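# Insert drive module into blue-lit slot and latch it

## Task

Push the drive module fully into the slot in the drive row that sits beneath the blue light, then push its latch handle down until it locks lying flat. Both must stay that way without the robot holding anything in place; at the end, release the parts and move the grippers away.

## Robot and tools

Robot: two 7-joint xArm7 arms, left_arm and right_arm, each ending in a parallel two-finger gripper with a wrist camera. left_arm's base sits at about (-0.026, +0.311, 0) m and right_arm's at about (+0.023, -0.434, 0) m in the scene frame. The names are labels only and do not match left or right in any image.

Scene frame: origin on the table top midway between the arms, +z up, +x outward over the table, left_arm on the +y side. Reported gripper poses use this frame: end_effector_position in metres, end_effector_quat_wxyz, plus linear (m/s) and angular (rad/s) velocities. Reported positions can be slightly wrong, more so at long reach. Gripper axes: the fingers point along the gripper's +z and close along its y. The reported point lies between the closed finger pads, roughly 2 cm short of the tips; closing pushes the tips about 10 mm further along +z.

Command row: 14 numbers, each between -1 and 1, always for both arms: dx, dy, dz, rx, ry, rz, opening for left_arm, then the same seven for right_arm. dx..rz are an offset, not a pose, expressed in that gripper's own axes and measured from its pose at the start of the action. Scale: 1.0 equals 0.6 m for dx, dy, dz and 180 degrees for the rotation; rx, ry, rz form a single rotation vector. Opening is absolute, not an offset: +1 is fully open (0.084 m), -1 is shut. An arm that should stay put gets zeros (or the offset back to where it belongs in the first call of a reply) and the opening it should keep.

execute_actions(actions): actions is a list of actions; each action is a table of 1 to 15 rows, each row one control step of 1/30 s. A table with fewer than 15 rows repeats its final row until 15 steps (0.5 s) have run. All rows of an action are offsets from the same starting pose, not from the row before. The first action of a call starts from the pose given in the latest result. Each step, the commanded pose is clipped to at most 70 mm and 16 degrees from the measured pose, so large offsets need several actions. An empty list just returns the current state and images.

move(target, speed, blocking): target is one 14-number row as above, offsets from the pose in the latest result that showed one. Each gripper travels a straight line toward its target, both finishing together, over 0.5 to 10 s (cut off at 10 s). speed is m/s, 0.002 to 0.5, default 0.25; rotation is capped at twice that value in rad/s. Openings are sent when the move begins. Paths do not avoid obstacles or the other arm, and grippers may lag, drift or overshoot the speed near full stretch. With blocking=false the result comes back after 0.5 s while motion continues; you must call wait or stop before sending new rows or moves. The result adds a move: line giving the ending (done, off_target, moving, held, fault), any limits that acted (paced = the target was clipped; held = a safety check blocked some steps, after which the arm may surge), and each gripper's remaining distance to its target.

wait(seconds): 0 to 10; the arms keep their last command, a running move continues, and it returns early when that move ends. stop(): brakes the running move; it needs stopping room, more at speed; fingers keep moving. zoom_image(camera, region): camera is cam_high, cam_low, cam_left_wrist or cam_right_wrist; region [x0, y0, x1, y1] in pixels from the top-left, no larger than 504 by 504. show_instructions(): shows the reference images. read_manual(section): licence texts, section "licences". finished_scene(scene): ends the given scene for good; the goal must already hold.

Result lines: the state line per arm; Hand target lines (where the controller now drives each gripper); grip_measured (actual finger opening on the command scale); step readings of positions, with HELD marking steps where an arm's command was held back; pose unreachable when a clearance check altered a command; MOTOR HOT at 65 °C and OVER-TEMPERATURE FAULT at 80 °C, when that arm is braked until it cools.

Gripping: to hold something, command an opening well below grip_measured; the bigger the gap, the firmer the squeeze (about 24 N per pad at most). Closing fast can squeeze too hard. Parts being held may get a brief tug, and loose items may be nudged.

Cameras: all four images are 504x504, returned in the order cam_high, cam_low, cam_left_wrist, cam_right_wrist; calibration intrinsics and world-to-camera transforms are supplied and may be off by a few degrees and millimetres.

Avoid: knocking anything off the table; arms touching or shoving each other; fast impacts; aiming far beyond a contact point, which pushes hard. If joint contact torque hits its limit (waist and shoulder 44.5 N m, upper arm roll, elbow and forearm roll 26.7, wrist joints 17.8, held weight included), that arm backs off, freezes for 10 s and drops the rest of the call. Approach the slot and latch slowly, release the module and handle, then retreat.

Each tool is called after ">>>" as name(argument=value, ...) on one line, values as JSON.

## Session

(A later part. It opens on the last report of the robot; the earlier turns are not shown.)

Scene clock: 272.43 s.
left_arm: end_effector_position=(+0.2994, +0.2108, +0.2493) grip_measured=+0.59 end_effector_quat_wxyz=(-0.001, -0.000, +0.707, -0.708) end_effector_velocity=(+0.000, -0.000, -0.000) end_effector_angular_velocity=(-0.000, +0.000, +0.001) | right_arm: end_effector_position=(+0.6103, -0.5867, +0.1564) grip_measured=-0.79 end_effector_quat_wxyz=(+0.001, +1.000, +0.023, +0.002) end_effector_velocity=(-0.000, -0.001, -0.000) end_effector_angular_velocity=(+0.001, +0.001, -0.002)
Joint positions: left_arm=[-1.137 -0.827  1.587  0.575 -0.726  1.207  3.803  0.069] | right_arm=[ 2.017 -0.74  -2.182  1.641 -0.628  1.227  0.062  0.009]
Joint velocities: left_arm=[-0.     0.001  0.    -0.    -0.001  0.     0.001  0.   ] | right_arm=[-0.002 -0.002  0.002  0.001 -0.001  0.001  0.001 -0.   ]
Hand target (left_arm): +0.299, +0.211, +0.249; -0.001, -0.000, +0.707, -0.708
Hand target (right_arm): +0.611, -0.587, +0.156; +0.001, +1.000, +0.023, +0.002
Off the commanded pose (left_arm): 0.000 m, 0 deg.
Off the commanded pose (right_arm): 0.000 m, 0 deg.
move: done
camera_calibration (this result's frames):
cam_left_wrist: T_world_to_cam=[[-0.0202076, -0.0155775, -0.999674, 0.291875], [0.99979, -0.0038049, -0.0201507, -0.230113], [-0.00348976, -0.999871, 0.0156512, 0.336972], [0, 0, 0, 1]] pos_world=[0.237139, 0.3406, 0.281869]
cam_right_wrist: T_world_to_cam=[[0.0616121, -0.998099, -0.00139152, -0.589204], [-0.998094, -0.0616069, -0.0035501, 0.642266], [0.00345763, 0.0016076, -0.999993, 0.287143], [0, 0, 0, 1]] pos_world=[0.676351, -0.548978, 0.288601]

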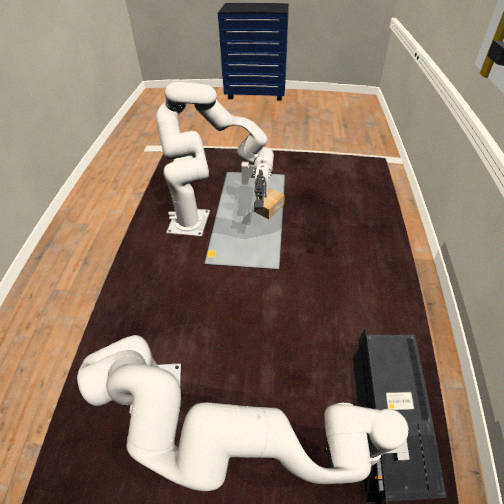

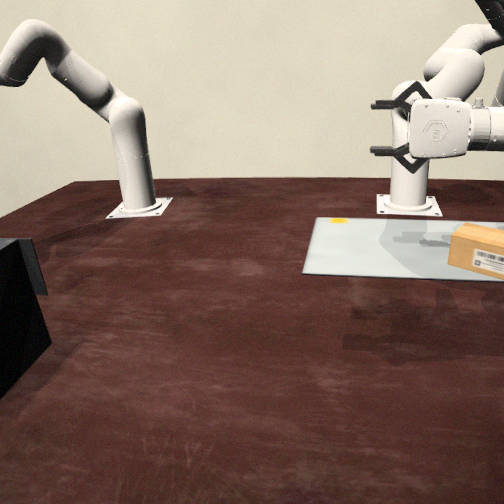

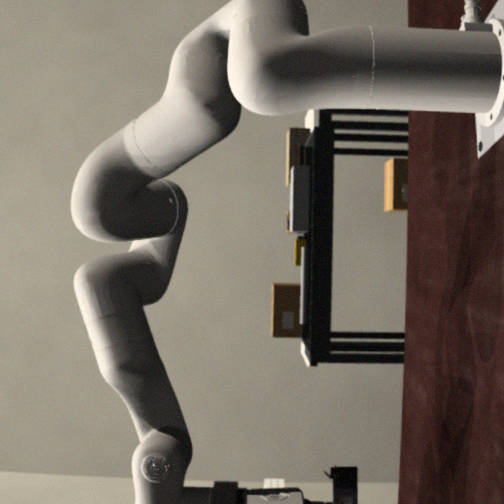

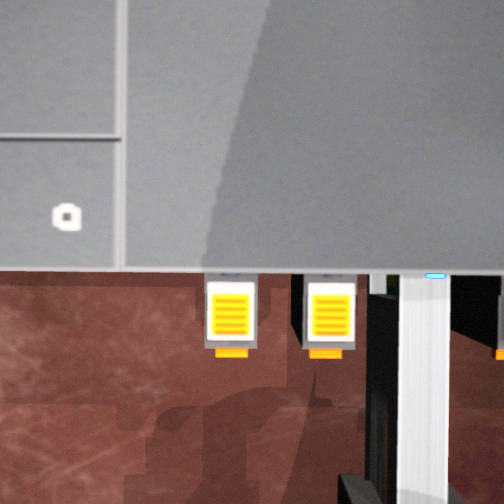

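>>> move(target=[0,0,0,0,0,0,0.6,-0.015,0.003,-0.001,0,0,0,-1], speed=0.02)

>>> zoom_image(camera="cam_right_wrist", region=[300,160,504,360])

Scene clock: 285.43 s.
left_arm: end_effector_position=(+0.2994, +0.2108, +0.2493) grip_measured=+0.59 end_effector_quat_wxyz=(-0.001, -0.000, +0.707, -0.708) end_effector_velocity=(-0.000, -0.000, -0.000) end_effector_angular_velocity=(-0.000, +0.001, -0.000) | right_arm: end_effector_position=(+0.6015, -0.5888, +0.1570) grip_measured=-0.79 end_effector_quat_wxyz=(+0.001, +1.000, +0.023, +0.002) end_effector_velocity=(-0.001, +0.001, -0.000) end_effector_angular_velocity=(-0.000, +0.002, +0.003)
Joint positions: left_arm=[-1.137 -0.827  1.587  0.575 -0.726  1.207  3.803  0.069] | right_arm=[ 1.982 -0.716 -2.169  1.597 -0.618  1.21   0.058  0.009]
Joint velocities: left_arm=[ 0.     0.     0.    -0.     0.     0.001 -0.    -0.   ] | right_arm=[-0.     0.001  0.001 -0.003 -0.     0.001 -0.    -0.   ]
Hand target (left_arm): +0.299, +0.211, +0.249; -0.001, -0.000, +0.707, -0.708
Hand target (right_arm): +0.601, -0.589, +0.157; +0.001, +1.000, +0.023, +0.002
Off the commanded pose (left_arm): 0.000 m, 0 deg.
Off the commanded pose (right_arm): 0.000 m, 0 deg.
move: done
camera_calibration (this result's frames):
cam_left_wrist: T_world_to_cam=[[-0.0202078, -0.0155775, -0.999674, 0.291875], [0.99979, -0.00380496, -0.0201508, -0.230113], [-0.00348982, -0.999871, 0.0156512, 0.336972], [0, 0, 0, 1]] pos_world=[0.237139, 0.3406, 0.281869]
cam_right_wrist: T_world_to_cam=[[0.0617234, -0.998092, -0.00149189, -0.590837], [-0.998086, -0.0617173, -0.00385371, 0.633352], [0.00375428, 0.0017269, -0.999991, 0.287663], [0, 0, 0, 1]] pos_world=[0.667529, -0.551117, 0.28922]

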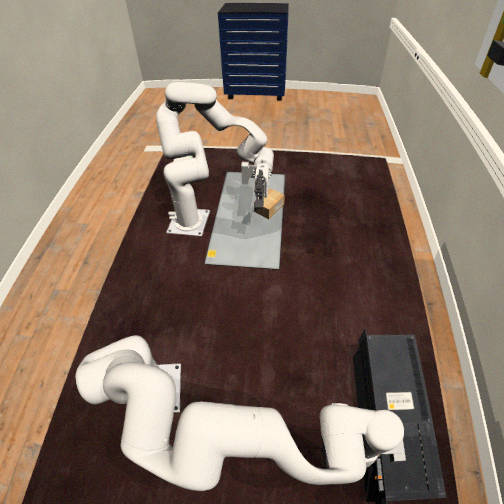

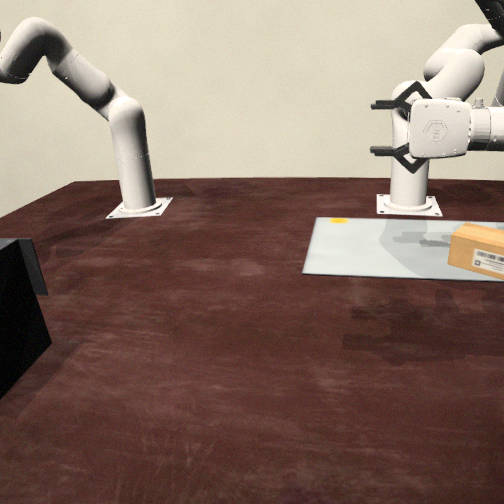

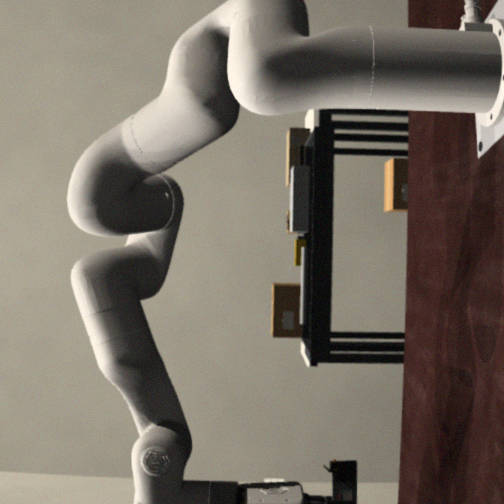

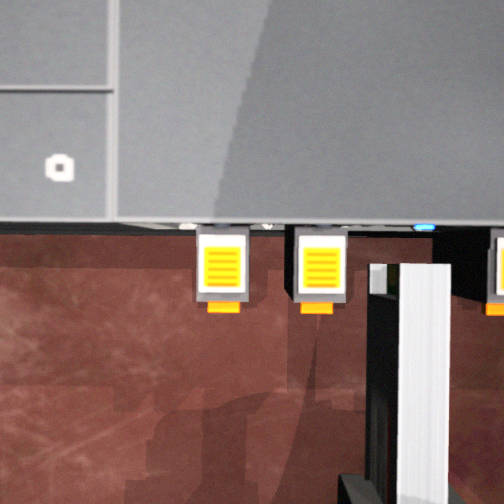

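Region (300, 160, 504, 360) of cam_right_wrist's 504x504 image, scaled by 2.471, with more detail than that image has; it fills the top 494 rows of this view, and the rest is white.

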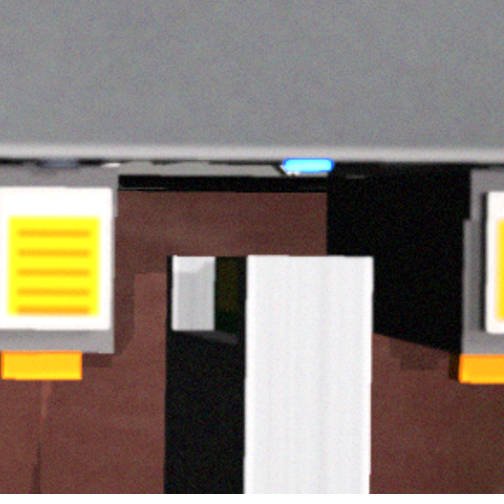

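>>> move(target=[0,0,0,0,0,0,0.6,0,0,-0.013,0,0,0,-1], speed=0.02)

>>> move(target=[0,0,0,0,0,0,0.6,0.017,0,0,0,0,0,-1], speed=0.008)

>>> zoom_image(camera="cam_right_wrist", region=[300,200,504,400])

Scene clock: 305.27 s.
left_arm: end_effector_position=(+0.2994, +0.2108, +0.2493) grip_measured=+0.59 end_effector_quat_wxyz=(-0.001, -0.000, +0.707, -0.708) end_effector_velocity=(+0.000, -0.000, -0.000) end_effector_angular_velocity=(+0.001, -0.001, +0.000) | right_arm: end_effector_position=(+0.6015, -0.5888, +0.1648) grip_measured=-0.79 end_effector_quat_wxyz=(+0.001, +1.000, +0.023, +0.002) end_effector_velocity=(-0.002, -0.000, -0.003) end_effector_angular_velocity=(+0.002, +0.007, -0.001)
Joint positions: left_arm=[-1.137 -0.827  1.587  0.575 -0.726  1.207  3.803  0.069] | right_arm=[ 1.981 -0.708 -2.163  1.608 -0.611  1.227  0.053  0.009]
Joint velocities: left_arm=[-0.     0.001 -0.001  0.    -0.001 -0.     0.001  0.   ] | right_arm=[-0.    -0.003 -0.003 -0.002  0.001  0.002 -0.001 -0.   ]
Hand target (left_arm): +0.299, +0.211, +0.249; -0.001, -0.000, +0.707, -0.708
Hand target (right_arm): +0.602, -0.589, +0.165; +0.001, +1.000, +0.023, +0.002
Off the commanded pose (left_arm): 0.000 m, 0 deg.
Off the commanded pose (right_arm): 0.000 m, 0 deg.
move: done
camera_calibration (this result's frames):
cam_left_wrist: T_world_to_cam=[[-0.0202076, -0.0155776, -0.999674, 0.291875], [0.99979, -0.00380514, -0.0201507, -0.230113], [-0.00349, -0.999871, 0.0156512, 0.336972], [0, 0, 0, 1]] pos_world=[0.237139, 0.3406, 0.281869]
cam_right_wrist: T_world_to_cam=[[0.0616974, -0.998094, -0.00148497, -0.590819], [-0.998088, -0.0616913, -0.00384743, 0.633368], [0.00374849, 0.00171951, -0.999991, 0.295446], [0, 0, 0, 1]] pos_world=[0.667501, -0.551128, 0.297003]

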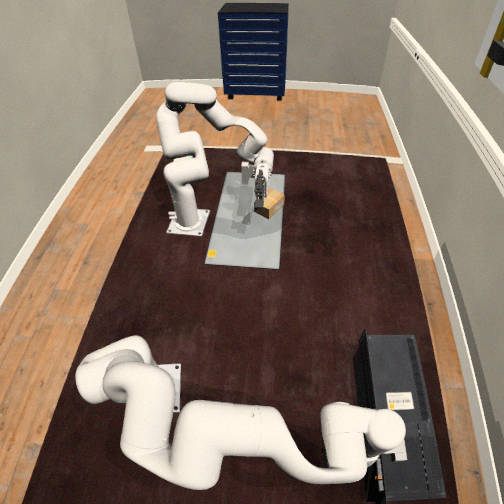

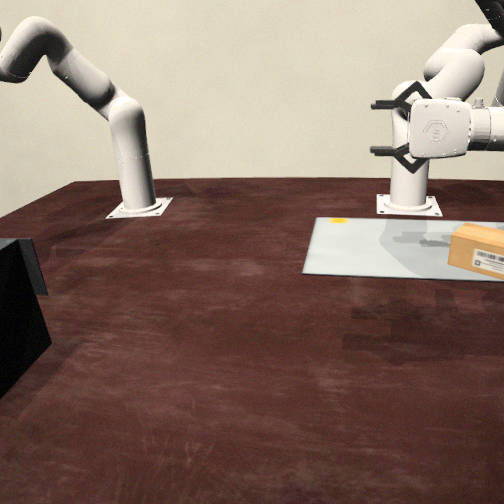

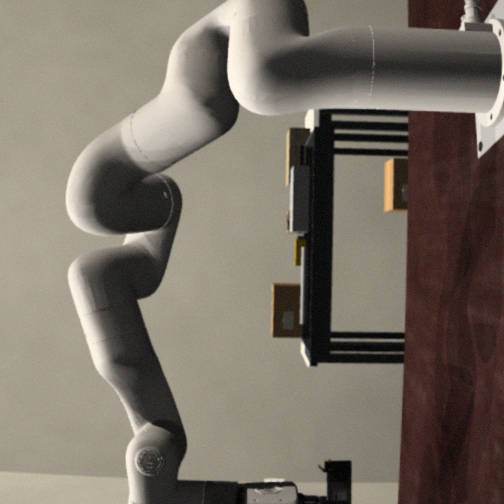

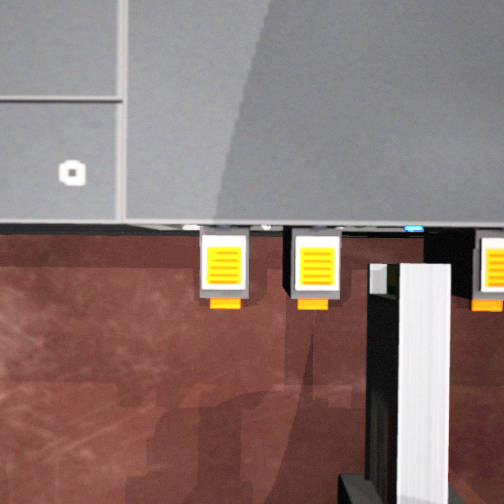

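Scene clock: 306.77 s.
left_arm: end_effector_position=(+0.2994, +0.2108, +0.2493) grip_measured=+0.59 end_effector_quat_wxyz=(-0.001, -0.000, +0.707, -0.708) end_effector_velocity=(+0.000, +0.000, +0.000) end_effector_angular_velocity=(+0.000, +0.002, +0.001) | right_arm: end_effector_position=(+0.6100, -0.5885, +0.1631) grip_measured=-0.79 end_effector_quat_wxyz=(+0.000, +1.000, +0.023, -0.001) end_effector_velocity=(+0.001, +0.000, +0.001) end_effector_angular_velocity=(+0.000, -0.003, -0.000)
Joint positions: left_arm=[-1.137 -0.827  1.587  0.575 -0.726  1.207  3.803  0.069] | right_arm=[ 2.02  -0.738 -2.18   1.66  -0.621  1.251  0.054  0.009]
Joint velocities: left_arm=[ 0.     0.001 -0.001  0.    -0.001 -0.    -0.001 -0.   ] | right_arm=[ 0.001  0.     0.     0.002  0.001 -0.001  0.    -0.   ]
Hand target (left_arm): +0.299, +0.211, +0.249; -0.001, -0.000, +0.707, -0.708
Hand target (right_arm): +0.612, -0.588, +0.165; +0.001, +1.000, +0.023, +0.002
Off the commanded pose (left_arm): 0.000 m, 0 deg.
Off the commanded pose (right_arm): 0.002 m, 0 deg.
move: done
camera_calibration (this result's frames):
cam_left_wrist: T_world_to_cam=[[-0.0202076, -0.0155775, -0.999674, 0.291875], [0.99979, -0.00380501, -0.0201507, -0.230113], [-0.00348987, -0.999871, 0.0156511, 0.336972], [0, 0, 0, 1]] pos_world=[0.237139, 0.3406, 0.281869]
cam_right_wrist: T_world_to_cam=[[0.0617672, -0.998089, -0.00199446, -0.590959], [-0.998088, -0.0617714, 0.00209164, 0.640873], [-0.00221085, 0.00186145, -0.999996, 0.297483], [0, 0, 0, 1]] pos_world=[0.676807, -0.550796, 0.294963]

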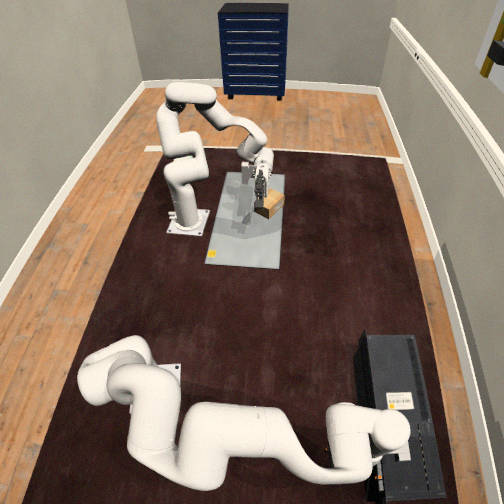

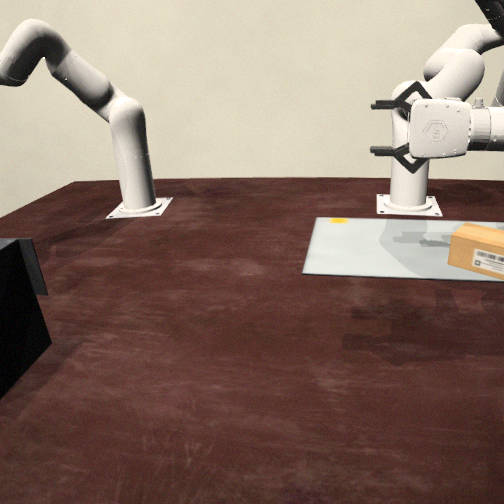

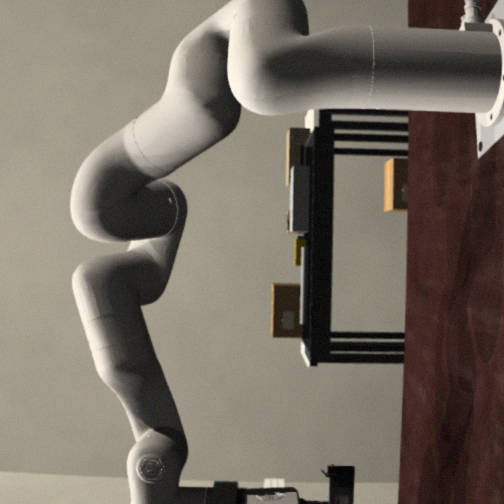

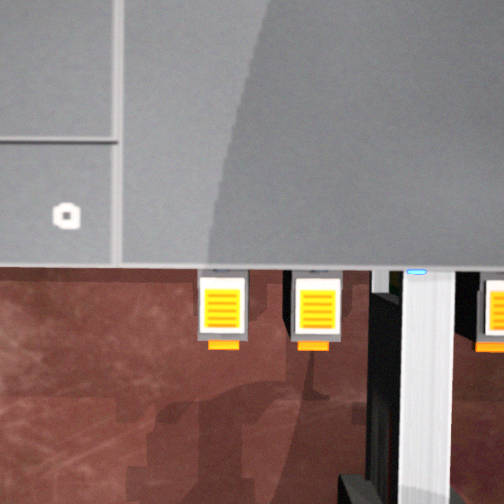

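Region (300, 200, 504, 400) of cam_right_wrist's 504x504 image, scaled by 2.471, with more detail than that image has; it fills the top 494 rows of this view, and the rest is white.

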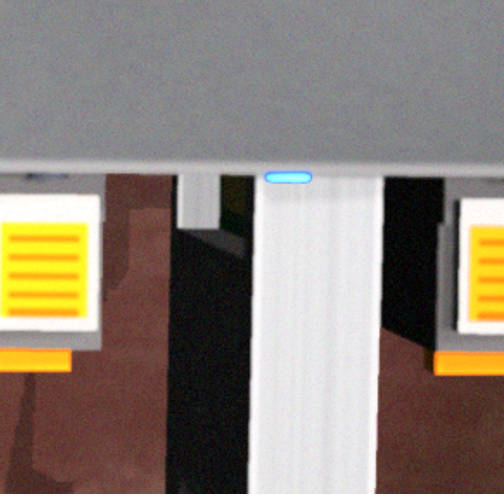

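>>> move(target=[0,0,0,0,0,0,0.6,-0.017,-0.0012,0.0065,0,-0.0018,0,-1], speed=0.015)

>>> zoom_image(camera="cam_right_wrist", region=[300,160,504,360])

Scene clock: 317.00 s.
left_arm: end_effector_position=(+0.2994, +0.2108, +0.2493) grip_measured=+0.59 end_effector_quat_wxyz=(-0.001, -0.000, +0.707, -0.708) end_effector_velocity=(-0.000, -0.000, +0.000) end_effector_angular_velocity=(+0.001, -0.001, -0.001) | right_arm: end_effector_position=(+0.5998, -0.5882, +0.1593) grip_measured=-0.79 end_effector_quat_wxyz=(+0.001, +1.000, +0.023, -0.004) end_effector_velocity=(+0.000, +0.002, -0.000) end_effector_angular_velocity=(+0.001, +0.000, +0.002)
Joint positions: left_arm=[-1.137 -0.827  1.587  0.575 -0.726  1.207  3.803  0.069] | right_arm=[ 1.987 -0.715 -2.169  1.607 -0.615  1.23   0.056  0.009]
Joint velocities: left_arm=[ 0.     0.    -0.001 -0.     0.     0.     0.001  0.   ] | right_arm=[ 0.002 -0.     0.    -0.001  0.001 -0.001  0.    -0.   ]
Hand target (left_arm): +0.299, +0.211, +0.249; -0.001, -0.000, +0.707, -0.708
Hand target (right_arm): +0.600, -0.588, +0.159; +0.000, +1.000, +0.023, -0.004
Off the commanded pose (left_arm): 0.000 m, 0 deg.
Off the commanded pose (right_arm): 0.000 m, 0 deg.
move: done
camera_calibration (this result's frames):
cam_left_wrist: T_world_to_cam=[[-0.0202076, -0.0155776, -0.999674, 0.291875], [0.99979, -0.00380505, -0.0201506, -0.230113], [-0.00348991, -0.999871, 0.0156512, 0.336972], [0, 0, 0, 1]] pos_world=[0.237139, 0.3406, 0.281869]
cam_right_wrist: T_world_to_cam=[[0.0617566, -0.998089, -0.00211989, -0.590066], [-0.998061, -0.0617712, 0.00768781, 0.629819], [-0.00780406, 0.00164101, -0.999968, 0.296817], [0, 0, 0, 1]] pos_world=[0.667354, -0.550521, 0.290715]

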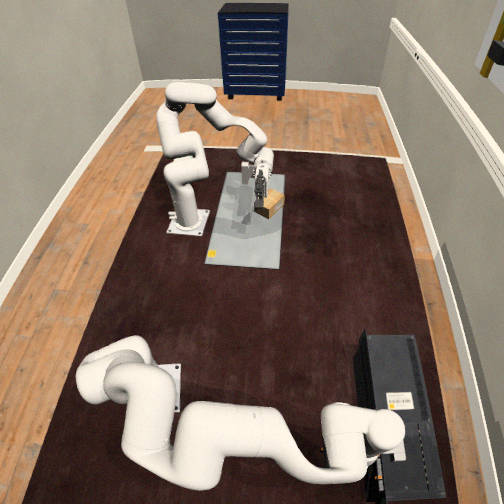

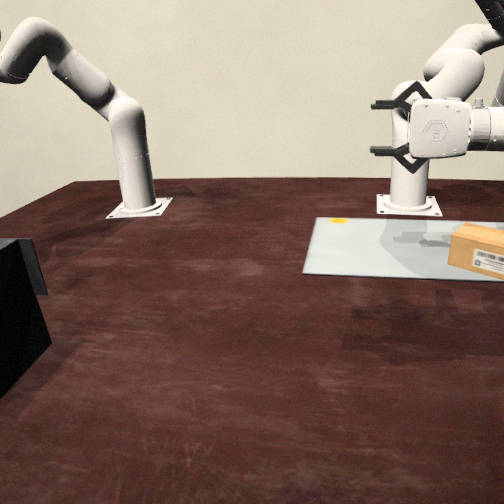

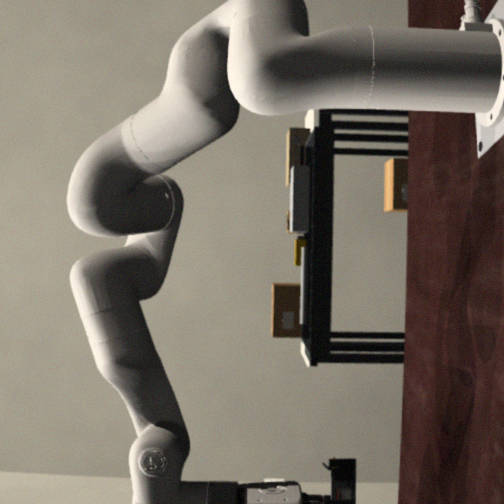

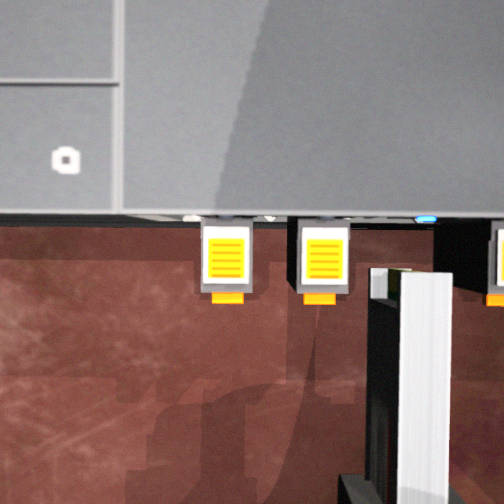

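Region (300, 160, 504, 360) of cam_right_wrist's 504x504 image, scaled by 2.471, with more detail than that image has; it fills the top 494 rows of this view, and the rest is white.

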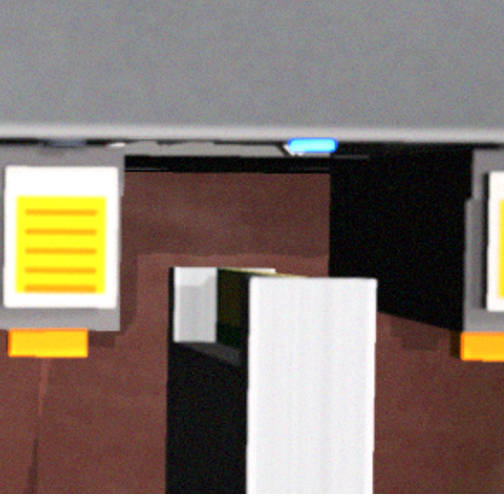

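>>> move(target=[0,0,0,0,0,0,0.6,0.022,0,0.001,0,0,0,-1], speed=0.008)

>>> zoom_image(camera="cam_right_wrist", region=[300,200,504,400])

Scene clock: 328.37 s.
left_arm: end_effector_position=(+0.2994, +0.2108, +0.2493) grip_measured=+0.59 end_effector_quat_wxyz=(-0.001, -0.000, +0.707, -0.708) end_effector_velocity=(+0.000, -0.000, -0.000) end_effector_angular_velocity=(+0.001, -0.000, -0.001) | right_arm: end_effector_position=(+0.6127, -0.5874, +0.1585) grip_measured=-0.79 end_effector_quat_wxyz=(+0.001, +1.000, +0.023, -0.005) end_effector_velocity=(+0.001, +0.001, +0.000) end_effector_angular_velocity=(+0.002, -0.002, +0.001)
Joint positions: left_arm=[-1.137 -0.827  1.587  0.575 -0.726  1.207  3.803  0.069] | right_arm=[ 2.037 -0.754 -2.189  1.677 -0.629  1.257  0.057  0.009]
Joint velocities: left_arm=[-0.     0.    -0.001  0.     0.001 -0.    -0.001  0.   ] | right_arm=[-0.    -0.001  0.001  0.001  0.    -0.001 -0.    -0.   ]
Hand target (left_arm): +0.299, +0.211, +0.249; -0.001, -0.000, +0.707, -0.708
Hand target (right_arm): +0.613, -0.588, +0.159; +0.001, +1.000, +0.023, -0.004
Off the commanded pose (left_arm): 0.000 m, 0 deg.
Off the commanded pose (right_arm): 0.000 m, 0 deg.
move: done
camera_calibration (this result's frames):
cam_left_wrist: T_world_to_cam=[[-0.0202076, -0.0155774, -0.999674, 0.291875], [0.99979, -0.00380486, -0.0201507, -0.230113], [-0.00348973, -0.999871, 0.015651, 0.336972], [0, 0, 0, 1]] pos_world=[0.237139, 0.3406, 0.281869]
cam_right_wrist: T_world_to_cam=[[0.0621126, -0.998067, -0.00212757, -0.590268], [-0.998029, -0.062129, 0.00878871, 0.642286], [-0.00890391, 0.00157749, -0.999959, 0.296787], [0, 0, 0, 1]] pos_world=[0.680326, -0.54969, 0.289874]

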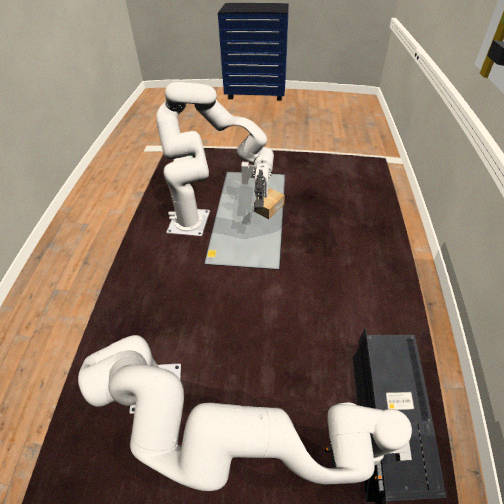

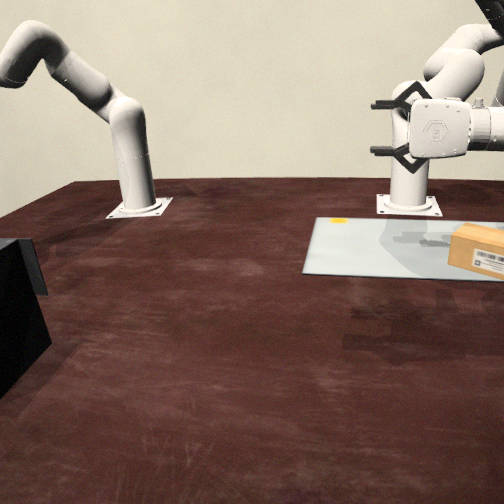

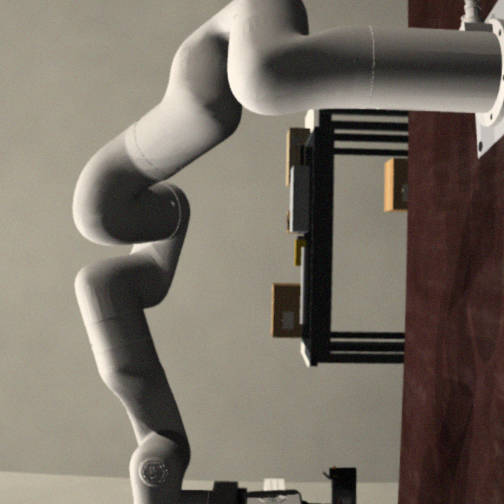

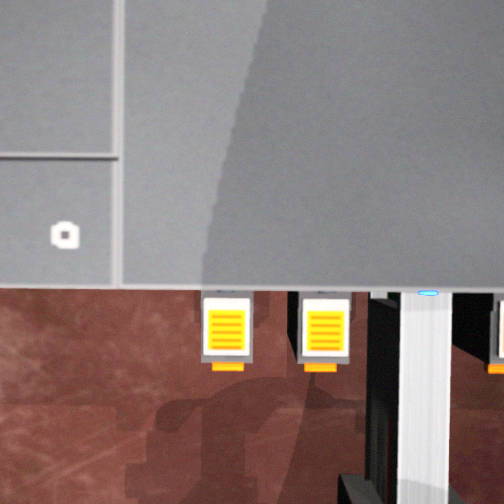

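Region (300, 200, 504, 400) of cam_right_wrist's 504x504 image, scaled by 2.471, with more detail than that image has; it fills the top 494 rows of this view, and the rest is white.

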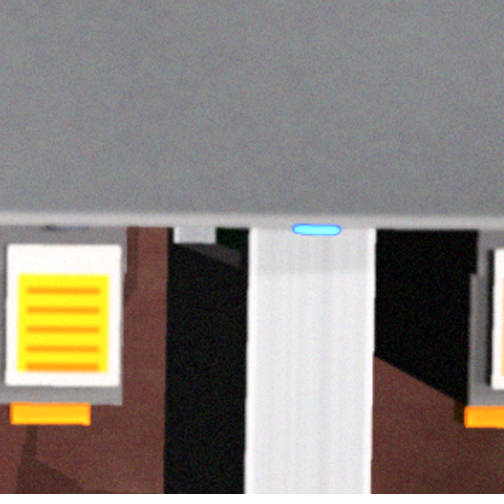

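>>> move(target=[0,0,0,0,0,0,0.6,0.025,0,0,0,0,0,-1], speed=0.008)

>>> zoom_image(camera="cam_left_wrist", region=[200,404,450,504])

Scene clock: 333.67 s.
left_arm: end_effector_position=(+0.2994, +0.2108, +0.2493) grip_measured=+0.59 end_effector_quat_wxyz=(-0.001, -0.000, +0.707, -0.708) end_effector_velocity=(+0.000, -0.000, -0.000) end_effector_angular_velocity=(+0.001, -0.001, +0.000) | right_arm: end_effector_position=(+0.6267, -0.5868, +0.1582) grip_measured=-0.79 end_effector_quat_wxyz=(+0.001, +1.000, +0.023, -0.007) end_effector_velocity=(-0.000, +0.000, -0.000) end_effector_angular_velocity=(-0.000, +0.001, +0.001)
Joint positions: left_arm=[-1.137 -0.827  1.587  0.575 -0.726  1.207  3.803  0.069] | right_arm=[ 2.09  -0.802 -2.203  1.763 -0.65   1.297  0.058  0.009]
Joint velocities: left_arm=[-0.     0.001  0.     0.    -0.    -0.     0.002 -0.   ] | right_arm=[-0.002 -0.003  0.006  0.    -0.006  0.003  0.002  0.   ]
Hand target (left_arm): +0.299, +0.211, +0.249; -0.001, -0.000, +0.707, -0.708
Hand target (right_arm): +0.628, -0.587, +0.158; +0.001, +1.000, +0.023, -0.005
Off the commanded pose (left_arm): 0.000 m, 0 deg.
Off the commanded pose (right_arm): 0.001 m, 0 deg.
move: done
camera_calibration (this result's frames):
cam_left_wrist: T_world_to_cam=[[-0.0202078, -0.0155774, -0.999674, 0.291875], [0.99979, -0.00380487, -0.0201509, -0.230113], [-0.00348973, -0.999871, 0.0156511, 0.336972], [0, 0, 0, 1]] pos_world=[0.237139, 0.3406, 0.281869]
cam_right_wrist: T_world_to_cam=[[0.0620464, -0.998072, -0.00183371, -0.590557], [-0.997991, -0.0620647, 0.0126976, 0.655674], [-0.0127869, 0.00104218, -0.999918, 0.29871], [0, 0, 0, 1]] pos_world=[0.694819, -0.549036, 0.289277]

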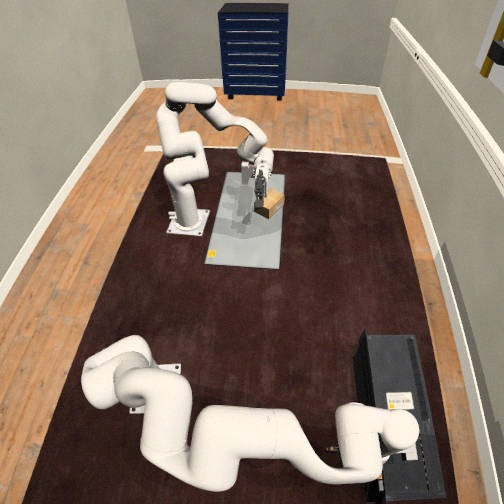

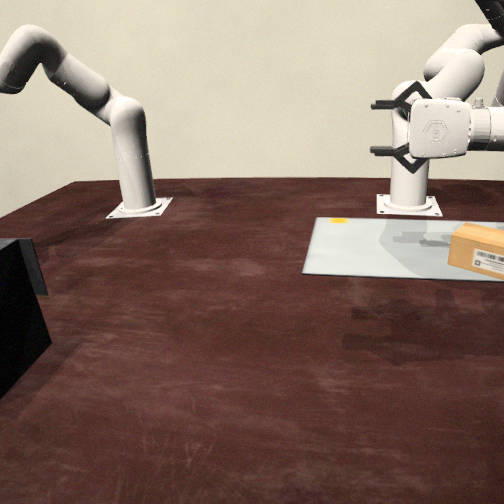

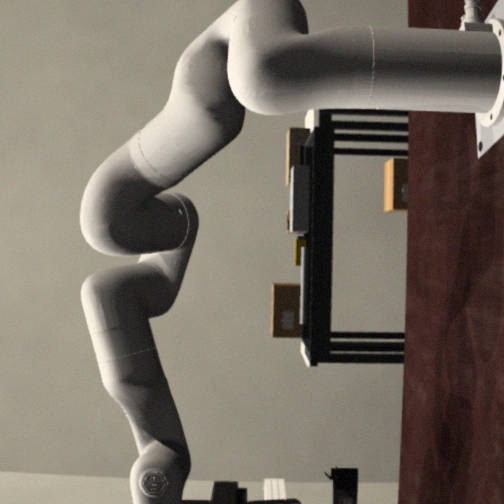

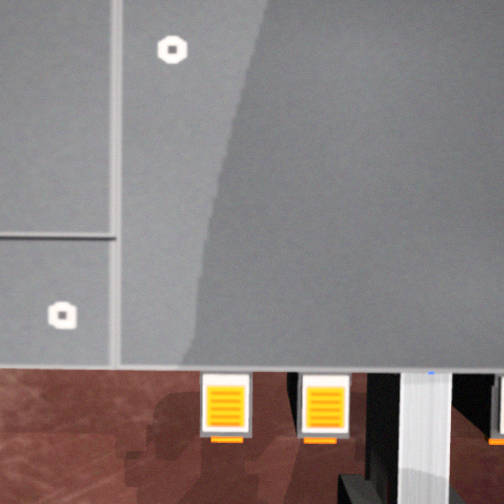

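Region (200, 404, 450, 504) of cam_left_wrist's 504x504 image, scaled by 2.016, with more detail than that image has; it fills the top 202 rows of this view, and the rest is white.

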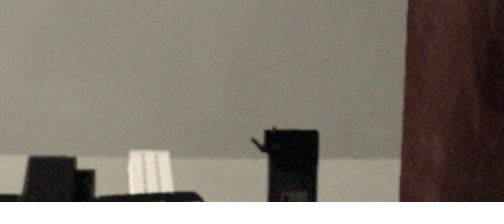

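>>> move(target=[0,0,0,0,0,0,0.6,-0.03,-0.003,-0.001,0,0.002,0,-1], speed=0.015)

>>> zoom_image(camera="cam_right_wrist", region=[300,200,504,400])

Scene clock: 351.73 s.
left_arm: end_effector_position=(+0.2994, +0.2108, +0.2493) grip_measured=+0.59 end_effector_quat_wxyz=(-0.001, -0.000, +0.707, -0.708) end_effector_velocity=(+0.000, -0.000, -0.000) end_effector_angular_velocity=(+0.003, -0.002, -0.001) | right_arm: end_effector_position=(+0.6086, -0.5859, +0.1589) grip_measured=-0.79 end_effector_quat_wxyz=(+0.001, +1.000, +0.023, -0.003) end_effector_velocity=(-0.000, +0.000, -0.001) end_effector_angular_velocity=(-0.000, +0.000, +0.002)
Joint positions: left_arm=[-1.137 -0.827  1.587  0.575 -0.726  1.207  3.803  0.069] | right_arm=[ 2.015 -0.744 -2.171  1.65  -0.632  1.249  0.065  0.009]
Joint velocities: left_arm=[-0.     0.002 -0.001  0.     0.001 -0.001  0.002 -0.   ] | right_arm=[-0.001  0.     0.    -0.002 -0.001 -0.001 -0.001 -0.   ]
Hand target (left_arm): +0.299, +0.211, +0.249; -0.001, -0.000, +0.707, -0.708
Hand target (right_arm): +0.609, -0.586, +0.159; +0.001, +1.000, +0.023, -0.003
Off the commanded pose (left_arm): 0.000 m, 0 deg.
Off the commanded pose (right_arm): 0.000 m, 0 deg.
move: done
camera_calibration (this result's frames):
cam_left_wrist: T_world_to_cam=[[-0.0202078, -0.0155776, -0.999674, 0.291875], [0.99979, -0.0038048, -0.0201508, -0.230113], [-0.00348966, -0.999871, 0.0156512, 0.336972], [0, 0, 0, 1]] pos_world=[0.237139, 0.3406, 0.281869]
cam_right_wrist: T_world_to_cam=[[0.0620323, -0.998072, -0.00183457, -0.588508], [-0.998052, -0.0620431, 0.00654258, 0.638745], [-0.00664379, 0.00142515, -0.999977, 0.295732], [0, 0, 0, 1]] pos_world=[0.675972, -0.548166, 0.290467]

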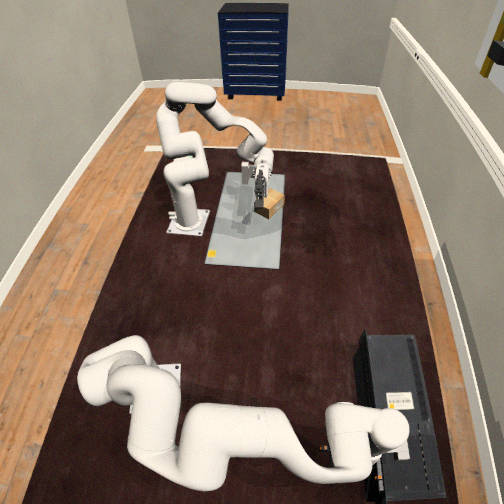

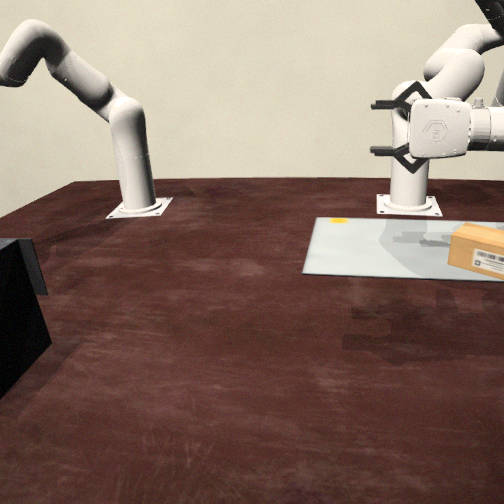

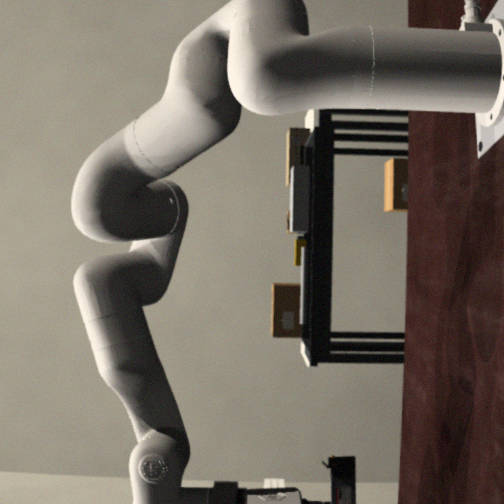

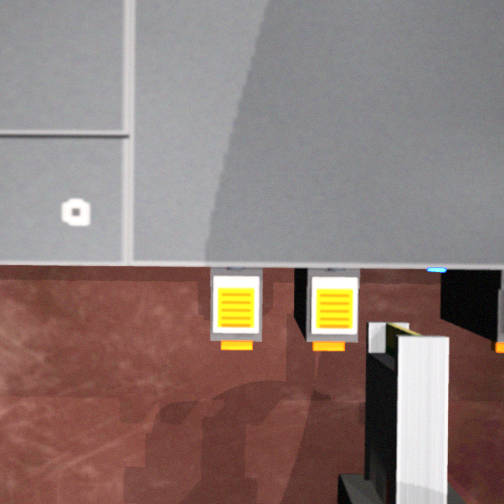

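Region (300, 200, 504, 400) of cam_right_wrist's 504x504 image, scaled by 2.471, with more detail than that image has; it fills the top 494 rows of this view, and the rest is white.

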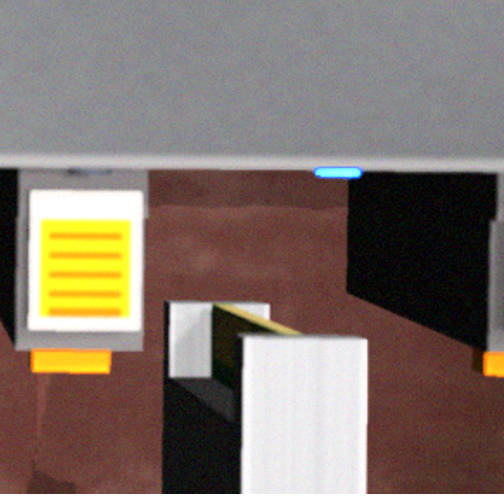

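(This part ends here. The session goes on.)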